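# Swap finished vise part for a fresh blank

## Task

Remove the finished inverted-T bar from the open vise and set it upright on its wide base in the black outfeed tray beside the part already there; the task fails unless both parts end up upright on their bases in the tray. Take one of the two blanks from the infeed plate and lay it across the two low bars between the vise jaws, either keeping the orientation it had on the plate or flipped over. Its long side must sit against the fixed jaw (the end block without hoses) and one end must sit against the work stop (the short rod between the jaws). The remaining blank must lie entirely on the infeed plate, either side up, and not on the pins. Finally release everything and pull the robot away; nothing may count as placed if only the gripper is holding it there.

## Robot and tools

ROBOT. One UR-type six-joint arm carries a V bracket with two parallel grippers. Gripper 1 points along the tool +z axis and closes along tool x; end_effector_position is the point midway between its pads. Gripper 2 points along tool -x and closes along tool z; its pad midpoint sits 223 mm along -x and 237 mm along -z from end_effector_position, same y. Fingertips extend 17.5 mm past each pad midpoint, each gripper body lies 25 mm toward +y of its midpoint, and a flat block protrudes 65 mm toward -y next to gripper 1. All commanded poses refer to gripper 1's point; turning rotates both grippers about it. When one gripper faces down the other is horizontal and swings with every rotation, so watch it near the table, parts and arm. To put gripper 2 where gripper 1 is, rotate +90 degrees about tool y and shift 237 mm along old +x and 223 mm along old -z.

FRAMES. Results give pose in the scene frame: origin on the table under the base, +z up, +y left when facing +x. Positions in metres, orientation as quaternion wxyz. Wrist force and torque are in the tool axes; pressing on a surface yields a force pointing from the surface into the arm. Readings carry offset (about 5 N) and noise (about 3 N) and saturate near 100 N per axis; "no reading" is normal at start.

ROW FORMAT (shared by execute_actions and move). One list of 12 numbers, each in [-1, 1]: dx, dy, dz, rx, ry, rz, position_1, position_2, force_limit_1, force_limit_2, speed_1, speed_2. The first six are a relative offset, not a pose: a displacement in the gripper's own axes from the gripper's measured pose when the action (or move) starts; 1.0 equals 0.6 m for dx..dz and 180 degrees for the rotation vector rx, ry, rz. The last six are absolute gripper settings. position: +1 fully open (gripper 1: 50 mm, gripper 2: 75 mm), pads of gripper 1 meet near -0.65; send -1 to grip until the object blocks. force_limit: -1 about 20 N, 0 about 102 N, +1 about 185 N per pad. speed: -1 about 20 mm/s, 0 about 85, +1 about 150. Gripper 2 cannot hold anything 23 mm wide or narrower.

execute_actions(actions): a list of actions; each action is a list of up to 15 rows, one per 1/30 s step, and the last row repeats to fill 15 steps. Every row in an action is offset from that action's start pose, not from the previous row. Empty list just returns state and images. Each step the target is clipped to 100 mm and 16 degrees from the current pose, so far targets need several actions.

move(target, speed, stop_force, blocking): straight-line path to one row's offset (relative to the pose in the last result that reported one). speed in m/s, 0.002 to 0.5 (default 0.25; rotation up to twice that in rad/s). Path lasts 0.5 to 10 s. It ignores obstacles. stop_force (13 to 80 N, not in the first 0.2 s) ends the path when resistance along the travel direction rises by that much; use it only very slowly, skip it on rotating moves and when lifting off something. blocking=false returns after 0.5 s; then check with wait(0) or end with stop before sending new motion. The result adds a move: line such as done, contact, off_target, moving, held or fault, plus limits (paced = target clipped, held = some steps blocked) and distance to target.

wait(seconds 0 to 10): runs the scene holding the last command. stop(): brakes a running move. zoom_image(camera, region [x0,y0,x1,y1], at most 504x504): enlarges part of the newest cam_high (896x504), cam_low (896x504) or cam_wrist (504x504) frame. read_manual: licence texts only. finished_scene(scene): ends the current scene irreversibly; pass its number.

RESULT LINES. position_measured and object_status list gripper 1 then gripper 2. Opening in mm is roughly (250 - position_measured) x 0.202, plus 25 for gripper 2. object_status: 0 moving, 1 blocked while opening, 2 blocked while closing (a grip), 3 reached position or pads met (usually empty). A new position value (change of at least 0.01) resets status and is required before new force or speed take effect. Hand target shows what the controller is steering toward. pose unreachable means the clearance check altered the command.

CAUTIONS. The arm is stiff: commanding past a firm contact can trigger a fault stop. Any joint torque at its load limit or any external force of 150 N freezes the arm for 10 s and drops the rest of the call. Approach contacts slowly. Holding loads warms the motors; above 85 C the brakes lock until they cool. Parts may be tugged or nudged at random; recheck grips. Never push or drop anything off the table, avoid slamming or dropping parts, and make sure each part rests stably on its own before releasing and retreating.

Each tool is called after "Emit:" in YAML: its name, and indented under it one key for each argument.

## Session

Emit:
execute_actions:
  actions: []

Scene clock: 0.00 s.
end_effector_position=(+0.6196, +0.0994, +0.1155) position_measured=(+3, +3) object_status=(+3, +3) end_effector_quat_wxyz=(+0.094, +0.986, -0.136, -0.040) end_effector_velocity=(-0.000, -0.000, -0.000) end_effector_angular_velocity=(-0.000, +0.001, -0.000)
Joint positions: [-0.118 -1.354  1.887 -1.245 -1.569  1.837]
Joint velocities: [-0.     0.     0.     0.    -0.     0.001]
Motor temperatures (°C, as the motors report them): [32 31 33 37 43 37]
Wrist force (N, on the end effector, along its own x y z axes, offset not removed): no reading
Wrist torque (N m, same axes, about the end effector's origin, offset not removed): no reading
Hand target: +0.620, +0.099, +0.115; +0.094, +0.986, -0.136, -0.040

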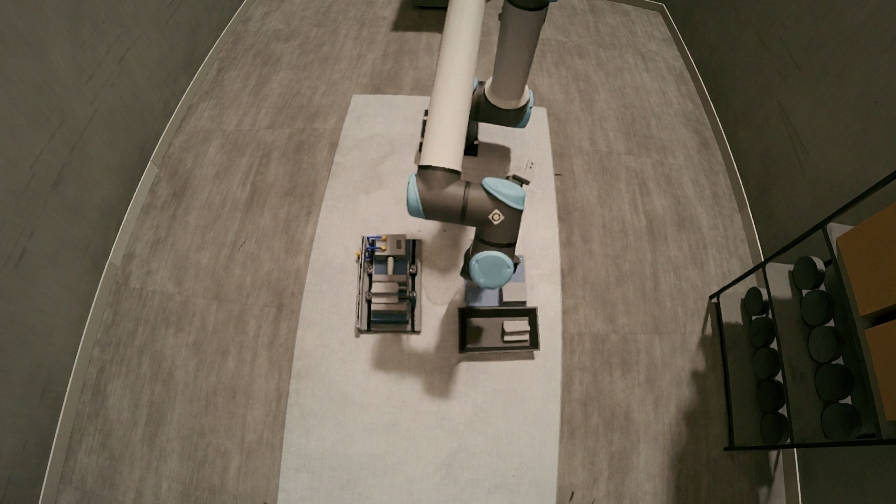

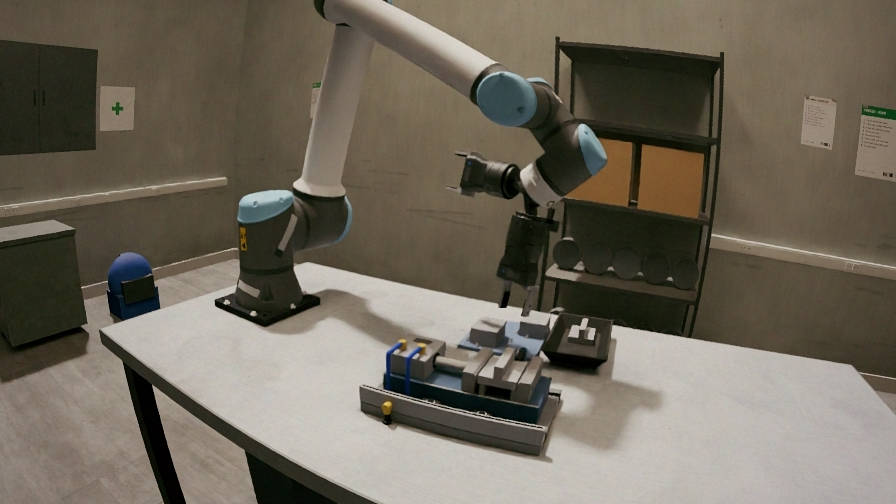

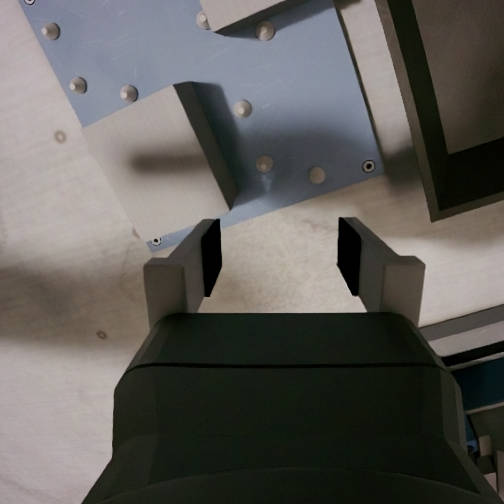

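Emit:
zoom_image:
  camera: "cam_high"
  region: [340, 220, 560, 370]

Emit:
zoom_image:
  camera: "cam_low"
  region: [340, 290, 640, 470]

Region (340, 220, 560, 370) of cam_high's 896x504 image, scaled by 2.291, with more detail than that image has; it fills the top 344 rows of this view, and the rest is white.

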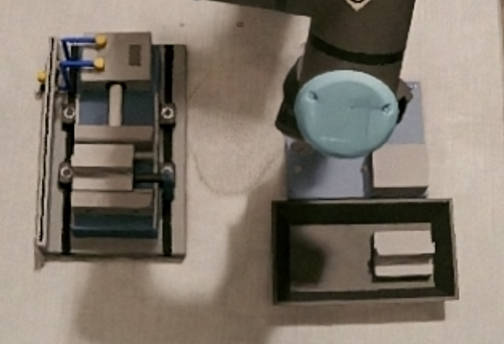

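Region (340, 290, 640, 470) of cam_low's 896x504 image, scaled by 1.680, with more detail than that image has; it fills the top 302 rows of this view, and the rest is white.

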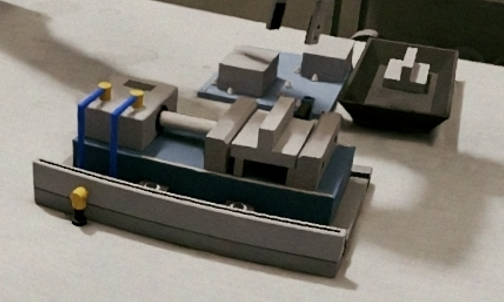

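Emit:
move:
  target: [0.202,0.395,-0.162,0.06,0.0256,-0.087,1,1,0,0,0,0]

Scene clock: 14.00 s.
end_effector_position=(+0.6848, -0.1410, +0.2503) position_measured=(+3, +3) object_status=(+3, +3) end_effector_quat_wxyz=(+0.000, +1.000, +0.000, +0.000) end_effector_velocity=(+0.000, -0.001, +0.000) end_effector_angular_velocity=(+0.004, +0.000, +0.003)
Joint positions: [-0.468 -1.375  1.664 -1.123 -1.879  1.25 ]
Joint velocities: [-0.002  0.001 -0.002  0.001 -0.001 -0.006]
Motor temperatures (°C, as the motors report them): [32 31 33 37 43 37]
Wrist force (N, on the end effector, along its own x y z axes, offset not removed): [1.4 0.9 -3.4]
Wrist torque (N m, same axes, about the end effector's origin, offset not removed): [0.26 -0.12 -0.41]
Hand target: +0.685, -0.141, +0.250; -0.000, +1.000, +0.000, +0.000
Off the commanded pose: 0.000 m, 0 deg.
move: done
camera_calibration (this result's frames):
cam_wrist: T_world_to_cam=[[0.998265, -0.0397929, -0.0434044, -0.665049], [-0.0261823, -0.960188, 0.278123, -0.188206], [-0.0527437, -0.276504, -0.959564, 0.381861], [0, 0, 0, 1]] pos_world=[0.679108, -0.101591, 0.389898]

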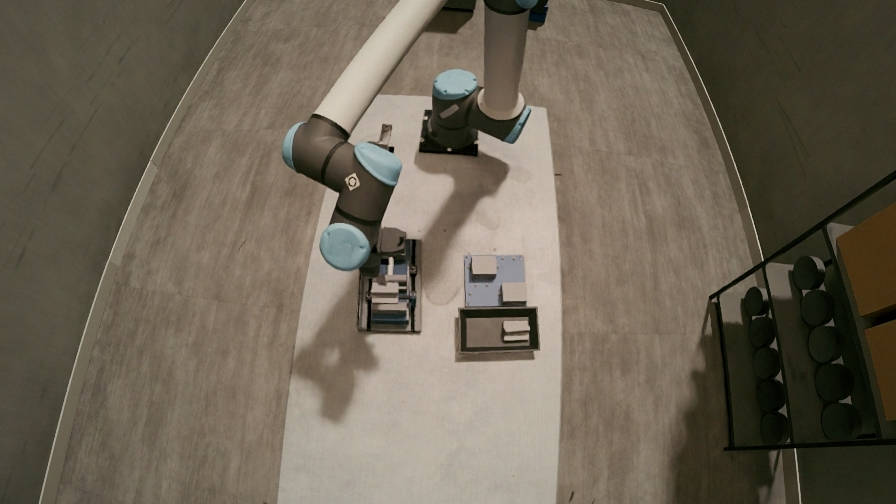

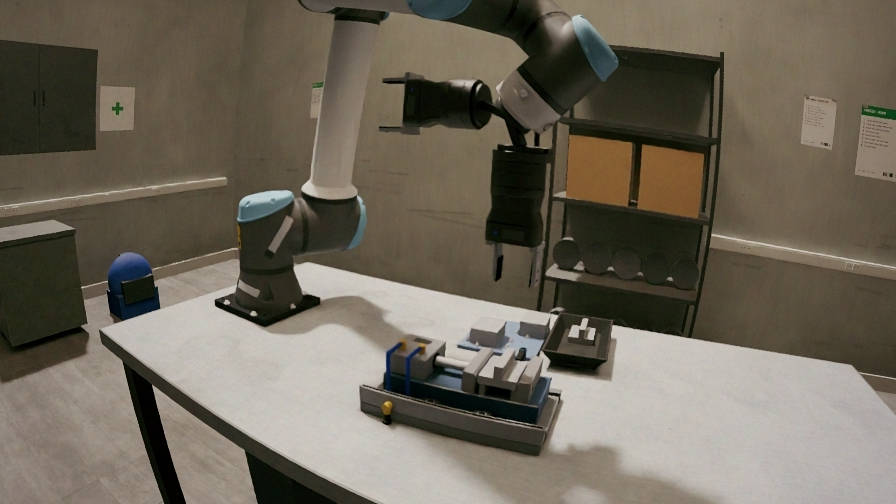

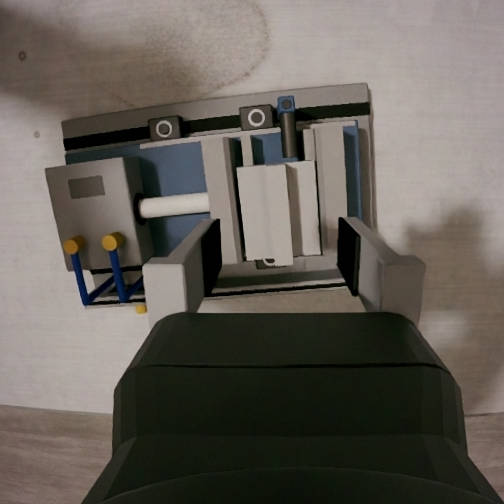

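Emit:
move:
  target: [0,0.04,0.15,0,0,0,1,1,0,0,0,0]

Scene clock: 21.80 s.
end_effector_position=(+0.6848, -0.1648, +0.1605) position_measured=(+3, +3) object_status=(+3, +3) end_effector_quat_wxyz=(+0.000, +1.000, +0.000, +0.000) end_effector_velocity=(-0.000, -0.000, -0.002) end_effector_angular_velocity=(+0.001, +0.001, +0.000)
Joint positions: [-0.497 -1.314  1.757 -1.284 -1.899  1.228]
Joint velocities: [-0.001  0.002  0.002 -0.003 -0.    -0.001]
Motor temperatures (°C, as the motors report them): [32 31 33 37 43 37]
Wrist force (N, on the end effector, along its own x y z axes, offset not removed): [1.7 -0.6 1.4]
Wrist torque (N m, same axes, about the end effector's origin, offset not removed): [-0.41 0.00 -0.48]
Hand target: +0.685, -0.165, +0.160; +0.000, +1.000, +0.000, +0.000
Off the commanded pose: 0.000 m, 0 deg.
move: done
camera_calibration (this result's frames):
cam_wrist: T_world_to_cam=[[0.998264, -0.0398024, -0.0434078, -0.669897], [-0.0261885, -0.960178, 0.27816, -0.186174], [-0.0527506, -0.27654, -0.959553, 0.289108], [0, 0, 0, 1]] pos_world=[0.679109, -0.125473, 0.300122]

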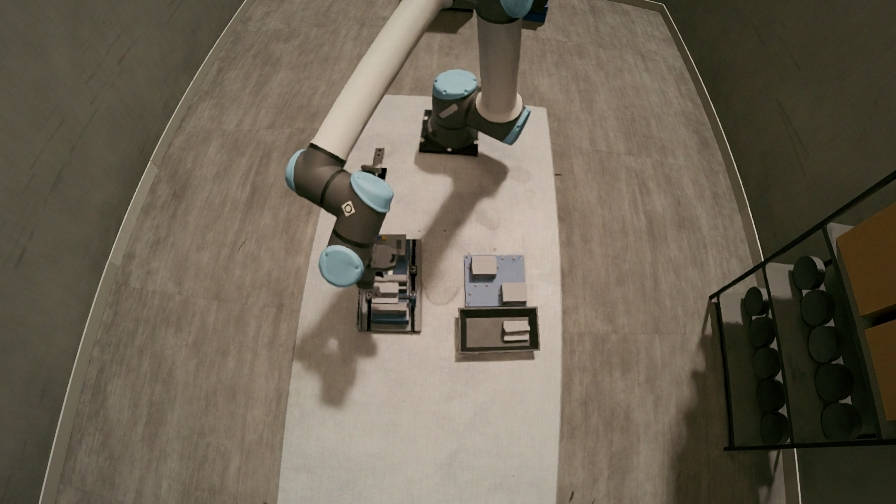

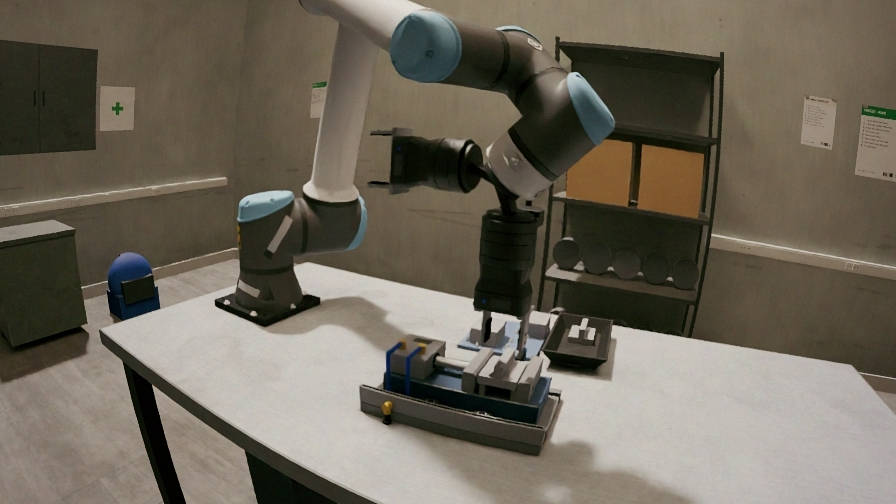

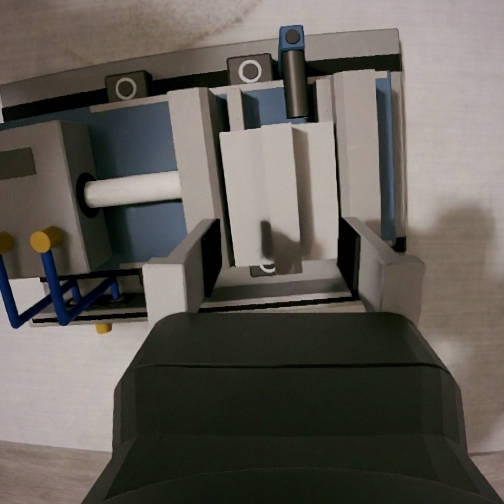

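Emit:
move:
  target: [0,-0.012,0.03,0,0,-0.025,1,1,0,0,0,0]

Scene clock: 34.03 s.
end_effector_position=(+0.6848, -0.1577, +0.1427) position_measured=(+3, +3) object_status=(+3, +3) end_effector_quat_wxyz=(+0.000, +0.999, +0.039, +0.000) end_effector_velocity=(-0.000, +0.001, -0.002) end_effector_angular_velocity=(-0.001, -0.001, +0.008)
Joint positions: [-0.481 -1.304  1.781 -1.335 -1.939  1.179]
Joint velocities: [ 0.002  0.001  0.003 -0.007 -0.004 -0.005]
Motor temperatures (°C, as the motors report them): [32 31 33 37 43 37]
Wrist force (N, on the end effector, along its own x y z axes, offset not removed): [-1.0 -5.5 1.2]
Wrist torque (N m, same axes, about the end effector's origin, offset not removed): [-1.54 0.55 -0.23]
Hand target: +0.685, -0.158, +0.142; +0.000, +0.999, +0.040, +0.000
Off the commanded pose: 0.000 m, 0 deg.
move: done
camera_calibration (this result's frames):
cam_wrist: T_world_to_cam=[[0.998343, 0.0377201, -0.0434608, -0.658188], [0.0483565, -0.959301, 0.278213, -0.225301], [-0.0311977, -0.279854, -0.959536, 0.258733], [0, 0, 0, 1]] pos_world=[0.676064, -0.118897, 0.28234]

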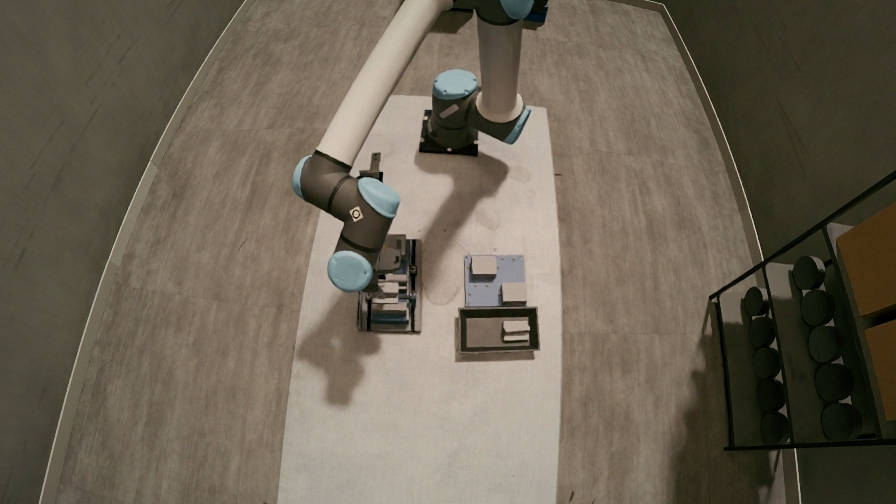

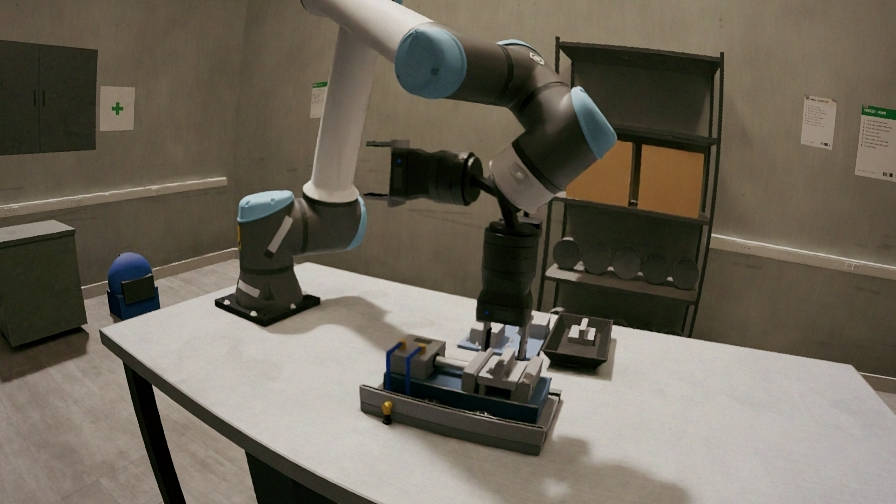

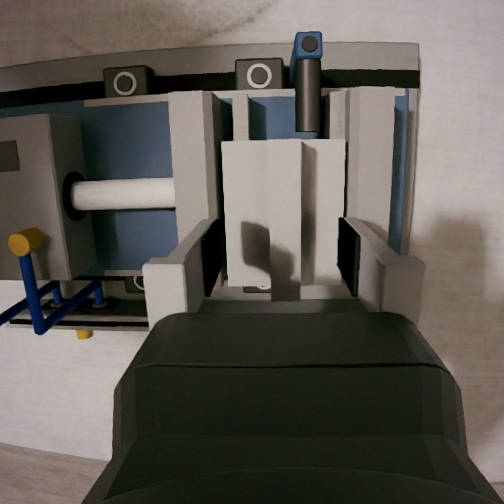

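Emit:
move:
  target: [0,0,0.07,0,0,0,0.4,1,0,0,0,0]
  speed: 0.015
  stop_force: 15

Emit:
execute_actions:
  actions:
    - [[0,0,-0.004,0,0,0,-1,1,0,0,0,0]]
    - [[0,0,0,0,0,0,-1,1,0,0,0,0]]

Scene clock: 39.63 s.
end_effector_position=(+0.6850, -0.1578, +0.1119) position_measured=(+92, +3) object_status=(+3, +3) end_effector_quat_wxyz=(+0.000, +0.999, +0.039, +0.001) end_effector_velocity=(-0.001, +0.001, +0.002) end_effector_angular_velocity=(+0.002, +0.002, -0.000)
Joint positions: [-0.481 -1.279  1.81  -1.389 -1.939  1.178]
Joint velocities: [ 0.    -0.002 -0.001  0.006  0.001 -0.   ]
Motor temperatures (°C, as the motors report them): [32 31 33 37 43 37]
Wrist force (N, on the end effector, along its own x y z axes, offset not removed): [2.1 -4.8 -52.0]
Wrist torque (N m, same axes, about the end effector's origin, offset not removed): [-0.69 -0.03 -0.80]
Hand target: +0.685, -0.158, +0.112; +0.000, +0.999, +0.039, +0.000
Off the commanded pose: 0.011 m, 0 deg.
move: contact
camera_calibration (this result's frames):
cam_wrist: T_world_to_cam=[[0.998361, 0.0379309, -0.0428557, -0.65978], [0.0483988, -0.959214, 0.278507, -0.216845], [-0.0305438, -0.280124, -0.959478, 0.228649], [0, 0, 0, 1]] pos_world=[0.676178, -0.118925, 0.251501]

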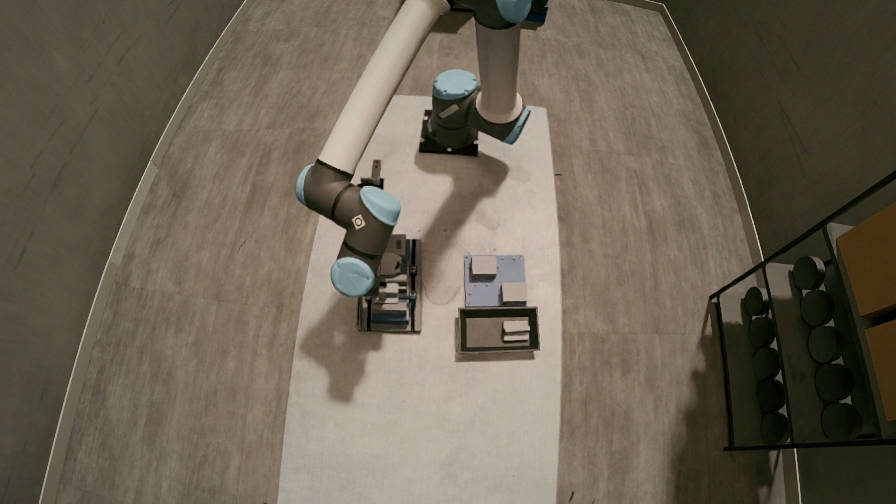

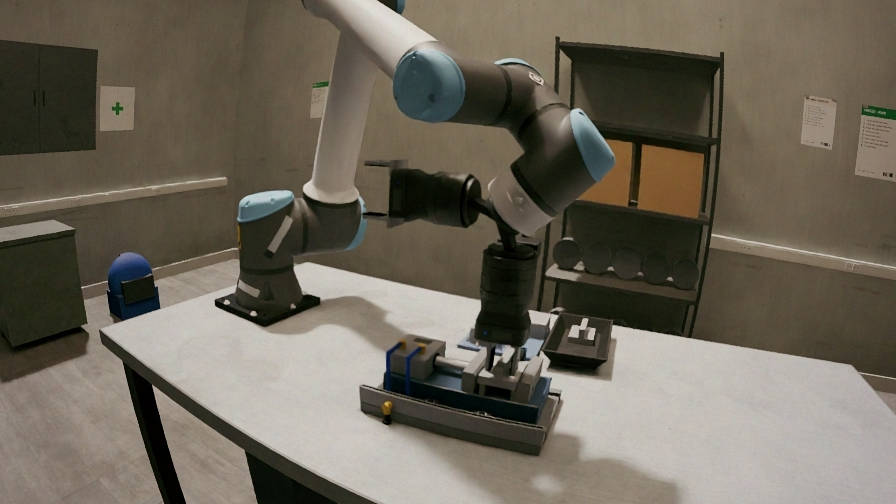

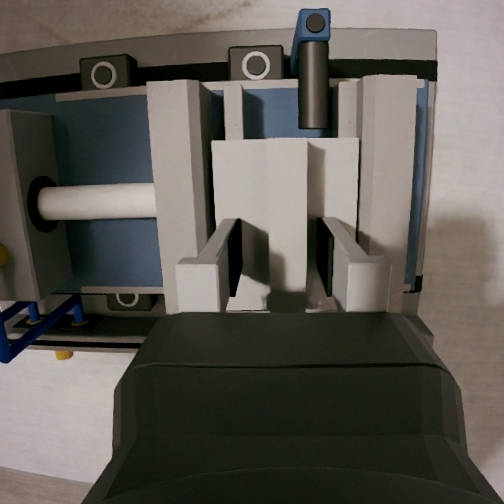

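Scene clock: 40.63 s.
end_effector_position=(+0.6850, -0.1578, +0.1141) position_measured=(+186, +3) object_status=(+2, +3) end_effector_quat_wxyz=(+0.000, +0.999, +0.039, +0.001) end_effector_velocity=(-0.000, +0.000, -0.000) end_effector_angular_velocity=(+0.001, +0.001, +0.001)
Joint positions: [-0.481 -1.281  1.808 -1.385 -1.939  1.178]
Joint velocities: [-0.     0.001  0.    -0.    -0.    -0.002]
Motor temperatures (°C, as the motors report them): [32 31 33 37 43 37]
Wrist force (N, on the end effector, along its own x y z axes, offset not removed): [-1.5 -1.8 1.4]
Wrist torque (N m, same axes, about the end effector's origin, offset not removed): [-0.58 0.67 -0.32]
Hand target: +0.685, -0.158, +0.114; +0.000, +0.999, +0.039, +0.000
Off the commanded pose: 0.000 m, 0 deg.
camera_calibration (this result's frames):
cam_wrist: T_world_to_cam=[[0.998351, 0.0379224, -0.0430873, -0.659582], [0.0484517, -0.959246, 0.278388, -0.217461], [-0.0307742, -0.280016, -0.959502, 0.230963], [0, 0, 0, 1]] pos_world=[0.676139, -0.118912, 0.253728]

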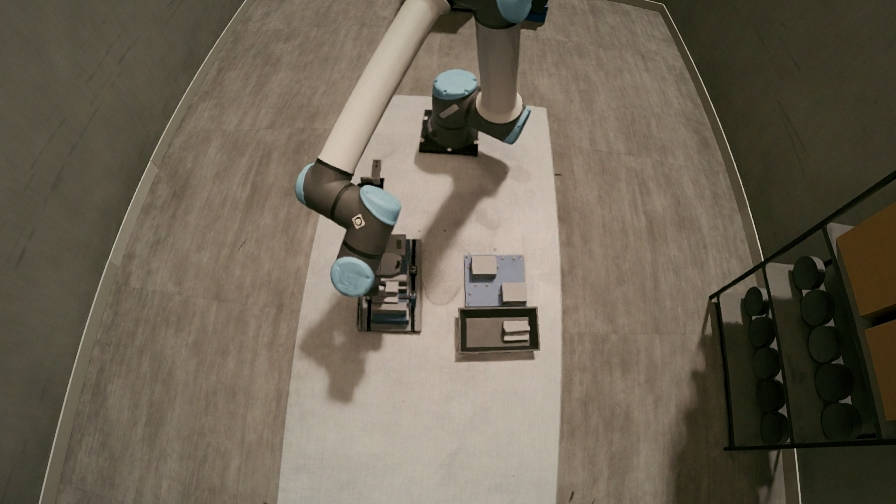

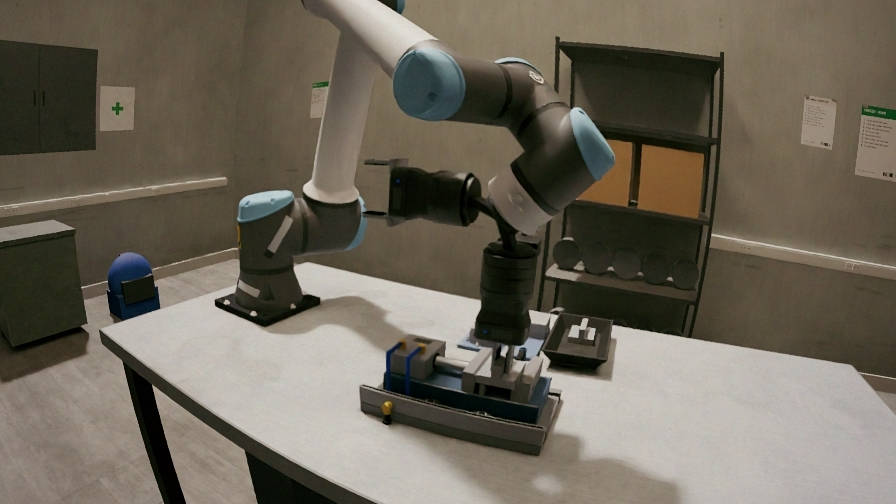

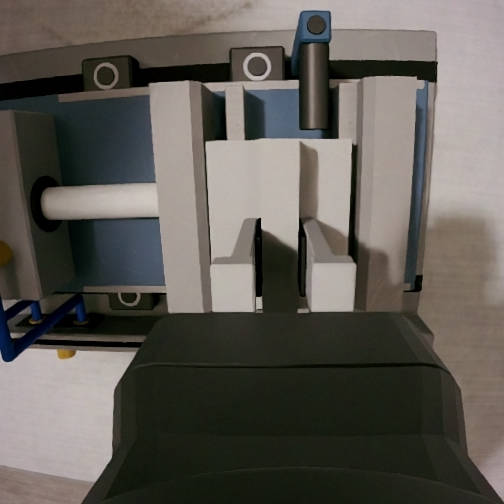

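Emit:
move:
  target: [0,0,-0.13,0,0,0,-1,1,0,0,0,0]
  speed: 0.15

Emit:
move:
  target: [0.139,-0.453,0,0,0,0.025,-1,1,0,0,0,0]

Emit:
move:
  target: [0,0,0.12,0,0,0,-1,1,0,0,0,0]
  speed: 0.1

Scene clock: 47.87 s.
end_effector_position=(+0.6849, -0.1578, +0.1919) position_measured=(+186, +3) object_status=(+2, +3) end_effector_quat_wxyz=(+0.000, +0.999, +0.039, +0.001) end_effector_velocity=(-0.001, +0.000, +0.001) end_effector_angular_velocity=(+0.000, +0.003, -0.001)
Joint positions: [-0.481 -1.338  1.731 -1.251 -1.939  1.178]
Joint velocities: [ 0.    -0.    -0.002  0.006 -0.     0.002]
Motor temperatures (°C, as the motors report them): [32 31 33 37 43 37]
Wrist force (N, on the end effector, along its own x y z axes, offset not removed): [1.0 1.8 2.7]
Wrist torque (N m, same axes, about the end effector's origin, offset not removed): [0.37 -0.11 -0.38]
Hand target: +0.685, -0.158, +0.192; +0.000, +0.999, +0.039, +0.001
Off the commanded pose: 0.000 m, 0 deg.
move: done
camera_calibration (this result's frames):
cam_wrist: T_world_to_cam=[[0.998351, 0.0379495, -0.0430788, -0.656216], [0.0484723, -0.959273, 0.27829, -0.239112], [-0.0307634, -0.279919, -0.959531, 0.305587], [0, 0, 0, 1]] pos_world=[0.676124, -0.118931, 0.331494]

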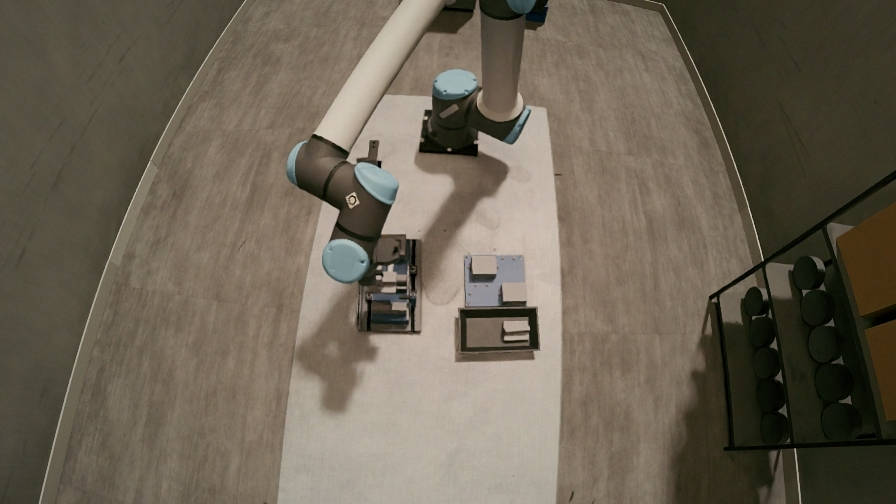

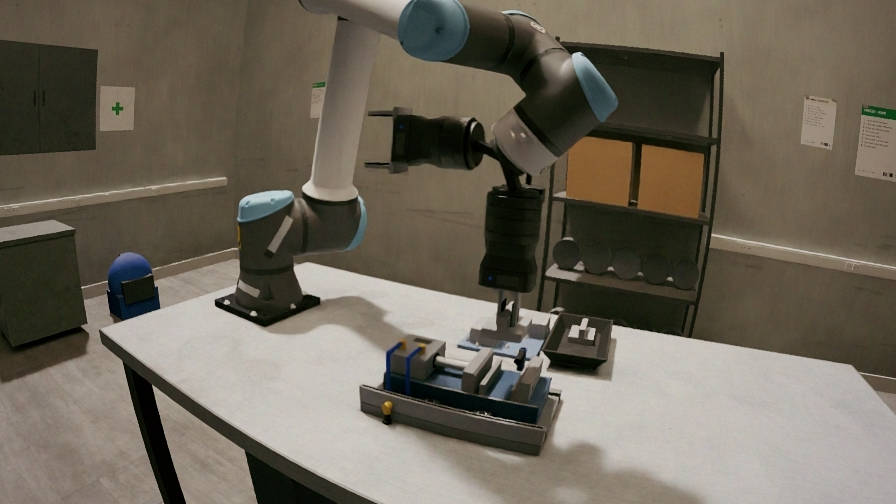

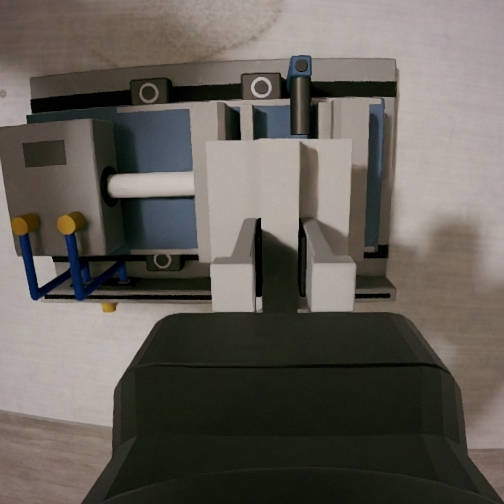

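Scene clock: 49.63 s.
end_effector_position=(+0.7464, +0.1195, +0.1920) position_measured=(+186, +3) object_status=(+2, +3) end_effector_quat_wxyz=(-0.000, +1.000, -0.000, +0.000) end_effector_velocity=(+0.001, +0.002, +0.000) end_effector_angular_velocity=(-0.001, -0.000, -0.001)
Joint positions: [-0.124 -1.262  1.62  -1.144 -1.64   1.503]
Joint velocities: [ 0.002  0.001 -0.002  0.001  0.002  0.003]
Motor temperatures (°C, as the motors report them): [32 31 33 37 43 37]
Wrist force (N, on the end effector, along its own x y z axes, offset not removed): [1.1 -1.4 2.3]
Wrist torque (N m, same axes, about the end effector's origin, offset not removed): [-0.52 -0.17 -0.39]
Hand target: +0.747, +0.120, +0.192; -0.000, +1.000, -0.000, +0.000
Off the commanded pose: 0.000 m, 0 deg.
move: done
camera_calibration (this result's frames):
cam_wrist: T_world_to_cam=[[0.998249, -0.040439, -0.0431591, -0.718655], [-0.0268804, -0.960215, 0.277966, 0.0802902], [-0.0526827, -0.27632, -0.959621, 0.401209], [0, 0, 0, 1]] pos_world=[0.740692, 0.158896, 0.331674]

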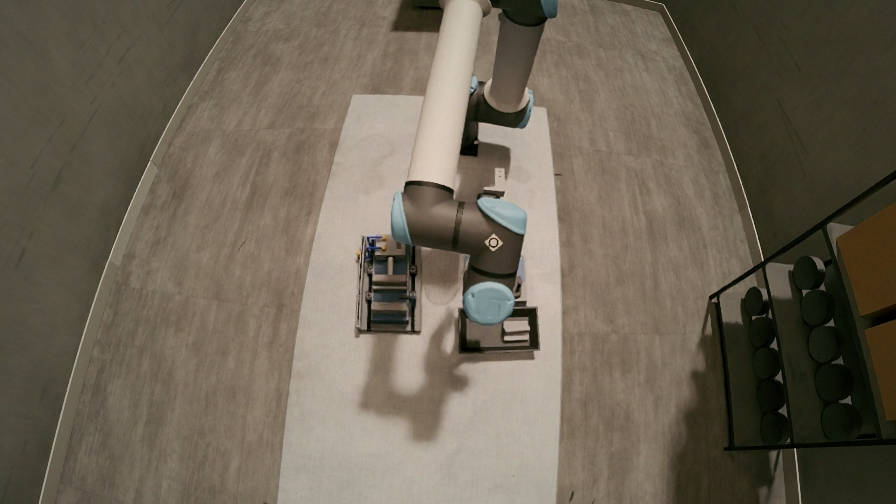

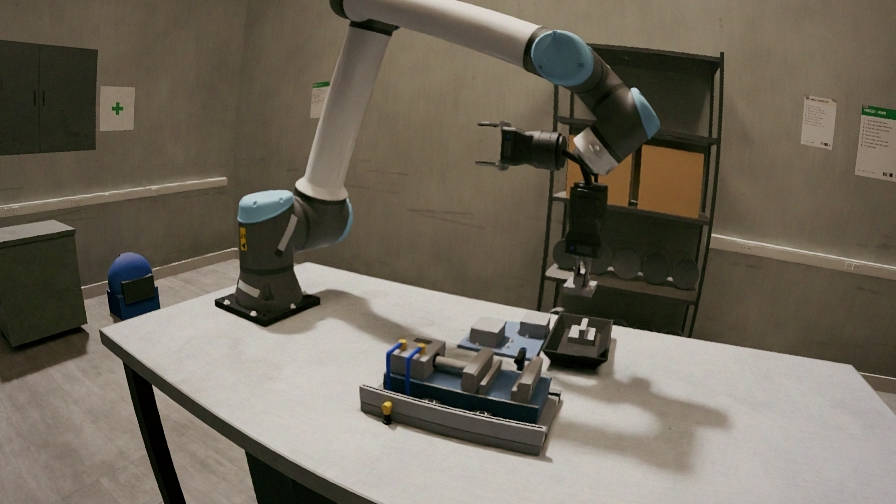

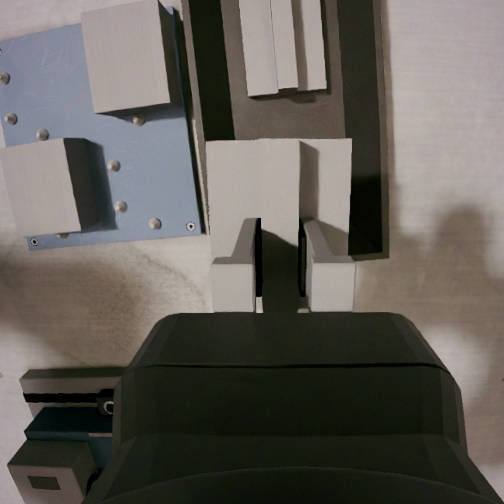

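Scene clock: 50.83 s.
end_effector_position=(+0.7464, +0.1196, +0.1203) position_measured=(+186, +3) object_status=(+2, +3) end_effector_quat_wxyz=(-0.000, +1.000, -0.000, +0.000) end_effector_velocity=(-0.000, +0.000, -0.002) end_effector_angular_velocity=(+0.001, +0.001, +0.001)
Joint positions: [-0.125 -1.214  1.692 -1.264 -1.641  1.503]
Joint velocities: [ 0.     0.002  0.001 -0.002  0.    -0.001]
Motor temperatures (°C, as the motors report them): [32 31 33 37 43 37]
Wrist force (N, on the end effector, along its own x y z axes, offset not removed): [0.0 -1.3 -0.6]
Wrist torque (N m, same axes, about the end effector's origin, offset not removed): [-0.37 0.14 -0.41]
Hand target: +0.746, +0.120, +0.120; -0.000, +1.000, -0.000, +0.000
Off the commanded pose: 0.000 m, 0 deg.
move: done
camera_calibration (this result's frames):
cam_wrist: T_world_to_cam=[[0.99825, -0.0404203, -0.0431544, -0.721754], [-0.0268621, -0.960206, 0.277997, 0.100241], [-0.0526739, -0.276351, -0.959612, 0.332337], [0, 0, 0, 1]] pos_world=[0.740689, 0.15892, 0.259901]

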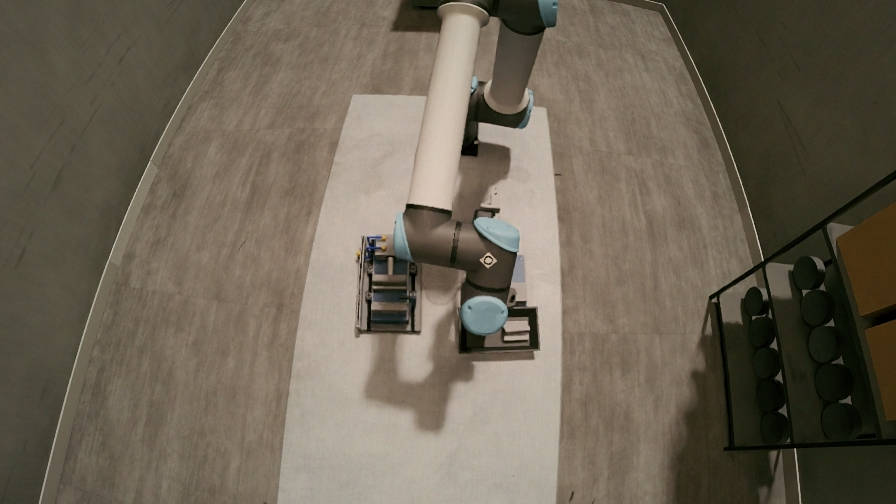

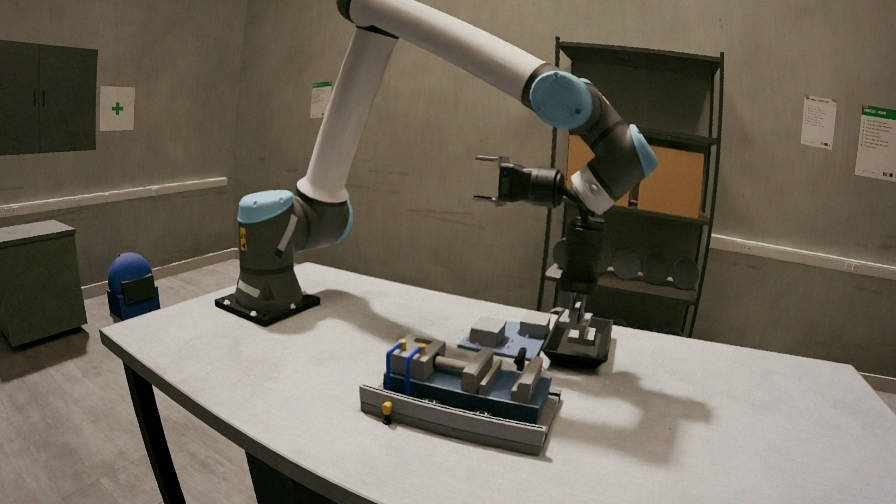

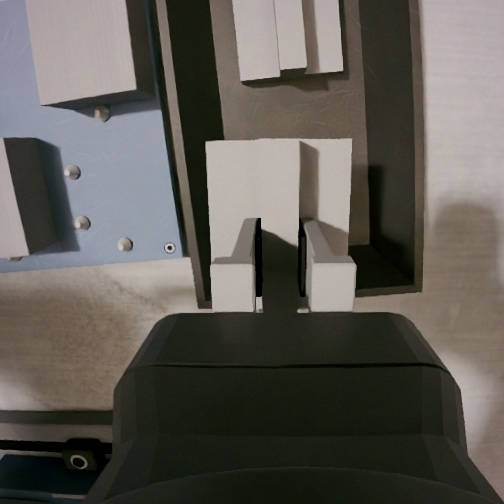

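Emit:
move:
  target: [0.012,-0.027,0,0,0,-0.024,-1,1,0,0,0,0]
  speed: 0.1

Emit:
move:
  target: [0,0,0.14,0,0,0,-1,1,0,0,0,0]
  speed: 0.02
  stop_force: 15

Scene clock: 56.17 s.
end_effector_position=(+0.7535, +0.1356, +0.1203) position_measured=(+186, +3) object_status=(+2, +3) end_effector_quat_wxyz=(-0.000, +0.999, +0.037, +0.001) end_effector_velocity=(+0.001, +0.002, -0.001) end_effector_angular_velocity=(-0.000, +0.002, +0.007)
Joint positions: [-0.097 -1.198  1.669 -1.26  -1.674  1.47 ]
Joint velocities: [ 0.003  0.003 -0.002  0.    -0.003 -0.003]
Motor temperatures (°C, as the motors report them): [32 31 33 37 43 37]
Wrist force (N, on the end effector, along its own x y z axes, offset not removed): [-3.2 -1.8 4.6]
Wrist torque (N m, same axes, about the end effector's origin, offset not removed): [-0.44 0.93 -0.40]
Hand target: +0.754, +0.136, +0.120; -0.000, +0.999, +0.038, +0.000
Off the commanded pose: 0.000 m, 0 deg.
move: done
camera_calibration (this result's frames):
cam_wrist: T_world_to_cam=[[0.998488, 0.0341173, -0.0431071, -0.738497], [0.0447901, -0.959521, 0.278052, 0.0617418], [-0.0318758, -0.279562, -0.959598, 0.321911], [0, 0, 0, 1]] pos_world=[0.744876, 0.174432, 0.259903]

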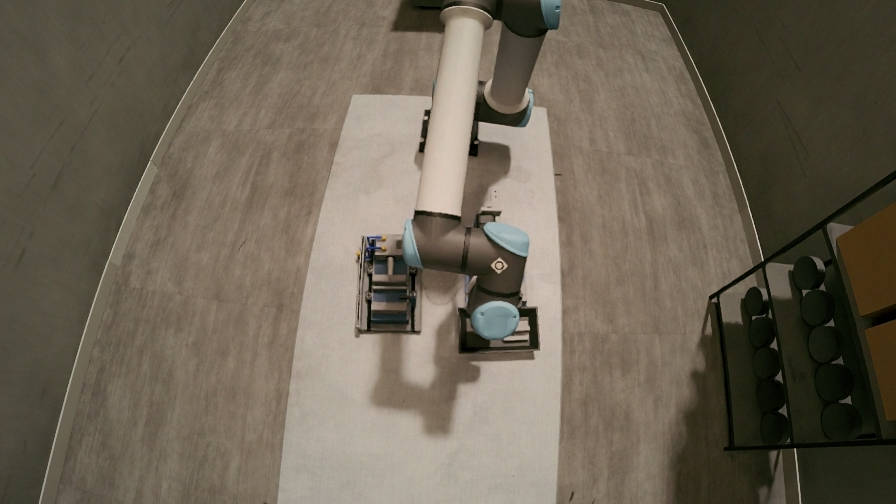

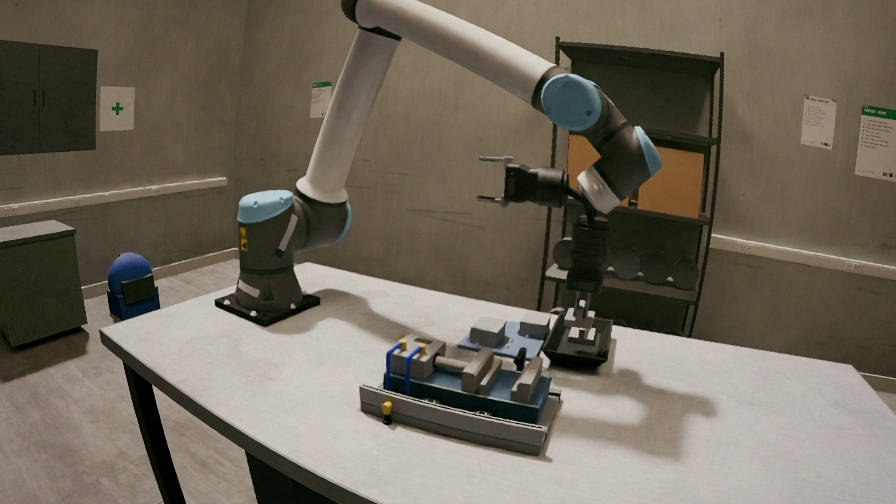

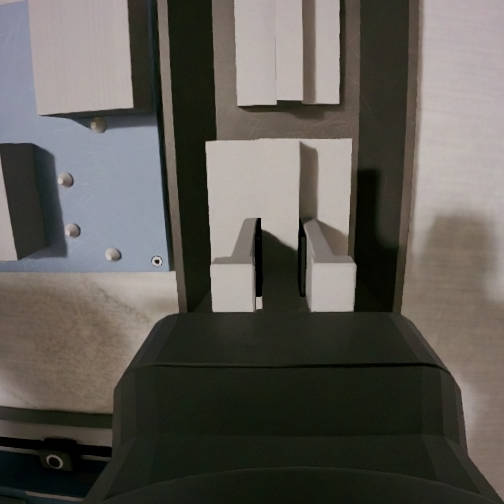

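Scene clock: 60.33 s.
end_effector_position=(+0.7537, +0.1356, +0.0451) position_measured=(+186, +3) object_status=(+2, +3) end_effector_quat_wxyz=(-0.000, +0.999, +0.037, +0.001) end_effector_velocity=(-0.002, -0.000, +0.002) end_effector_angular_velocity=(-0.001, +0.004, -0.001)
Joint positions: [-0.098 -1.135  1.728 -1.383 -1.674  1.469]
Joint velocities: [-0.    -0.001 -0.002  0.007 -0.     0.001]
Motor temperatures (°C, as the motors report them): [32 31 33 37 43 37]
Wrist force (N, on the end effector, along its own x y z axes, offset not removed): [-1.7 -7.5 -34.2]
Wrist torque (N m, same axes, about the end effector's origin, offset not removed): [-1.14 0.42 -0.09]
Hand target: +0.754, +0.136, +0.046; -0.000, +0.999, +0.037, +0.000
Off the commanded pose: 0.009 m, 0 deg.
move: contact
camera_calibration (this result's frames):
cam_wrist: T_world_to_cam=[[0.998507, 0.034256, -0.0425413, -0.741986], [0.0447662, -0.95951, 0.278093, 0.0826634], [-0.0312925, -0.279582, -0.959612, 0.249313], [0, 0, 0, 1]] pos_world=[0.74498, 0.174437, 0.184691]

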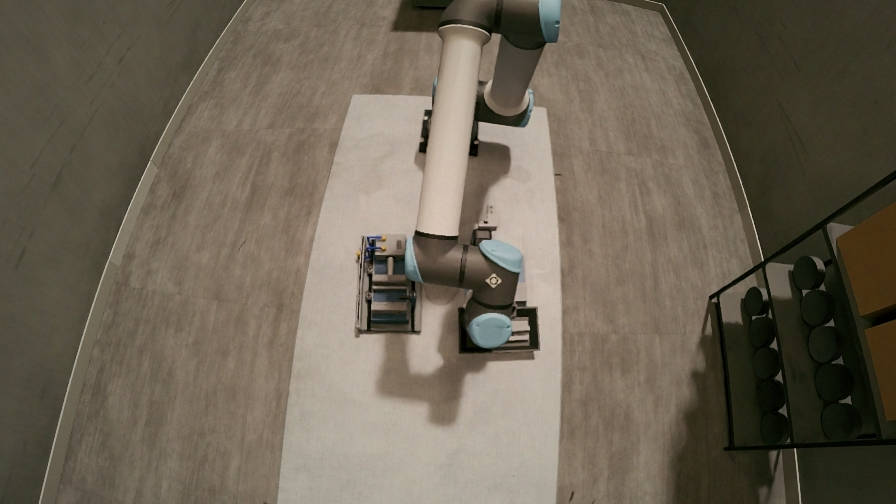

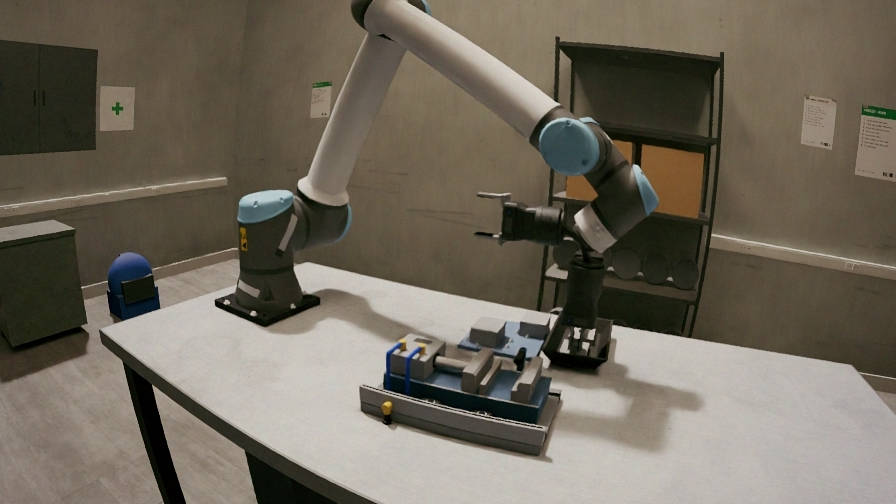

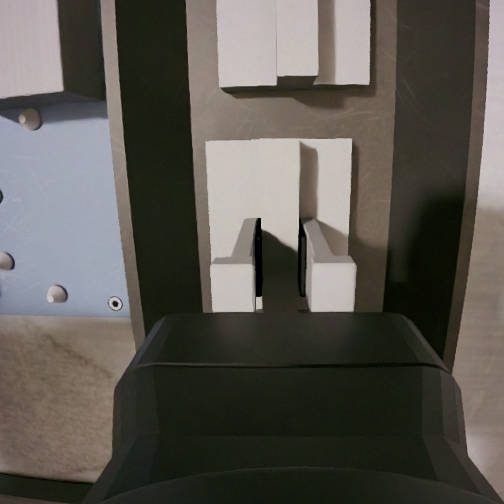

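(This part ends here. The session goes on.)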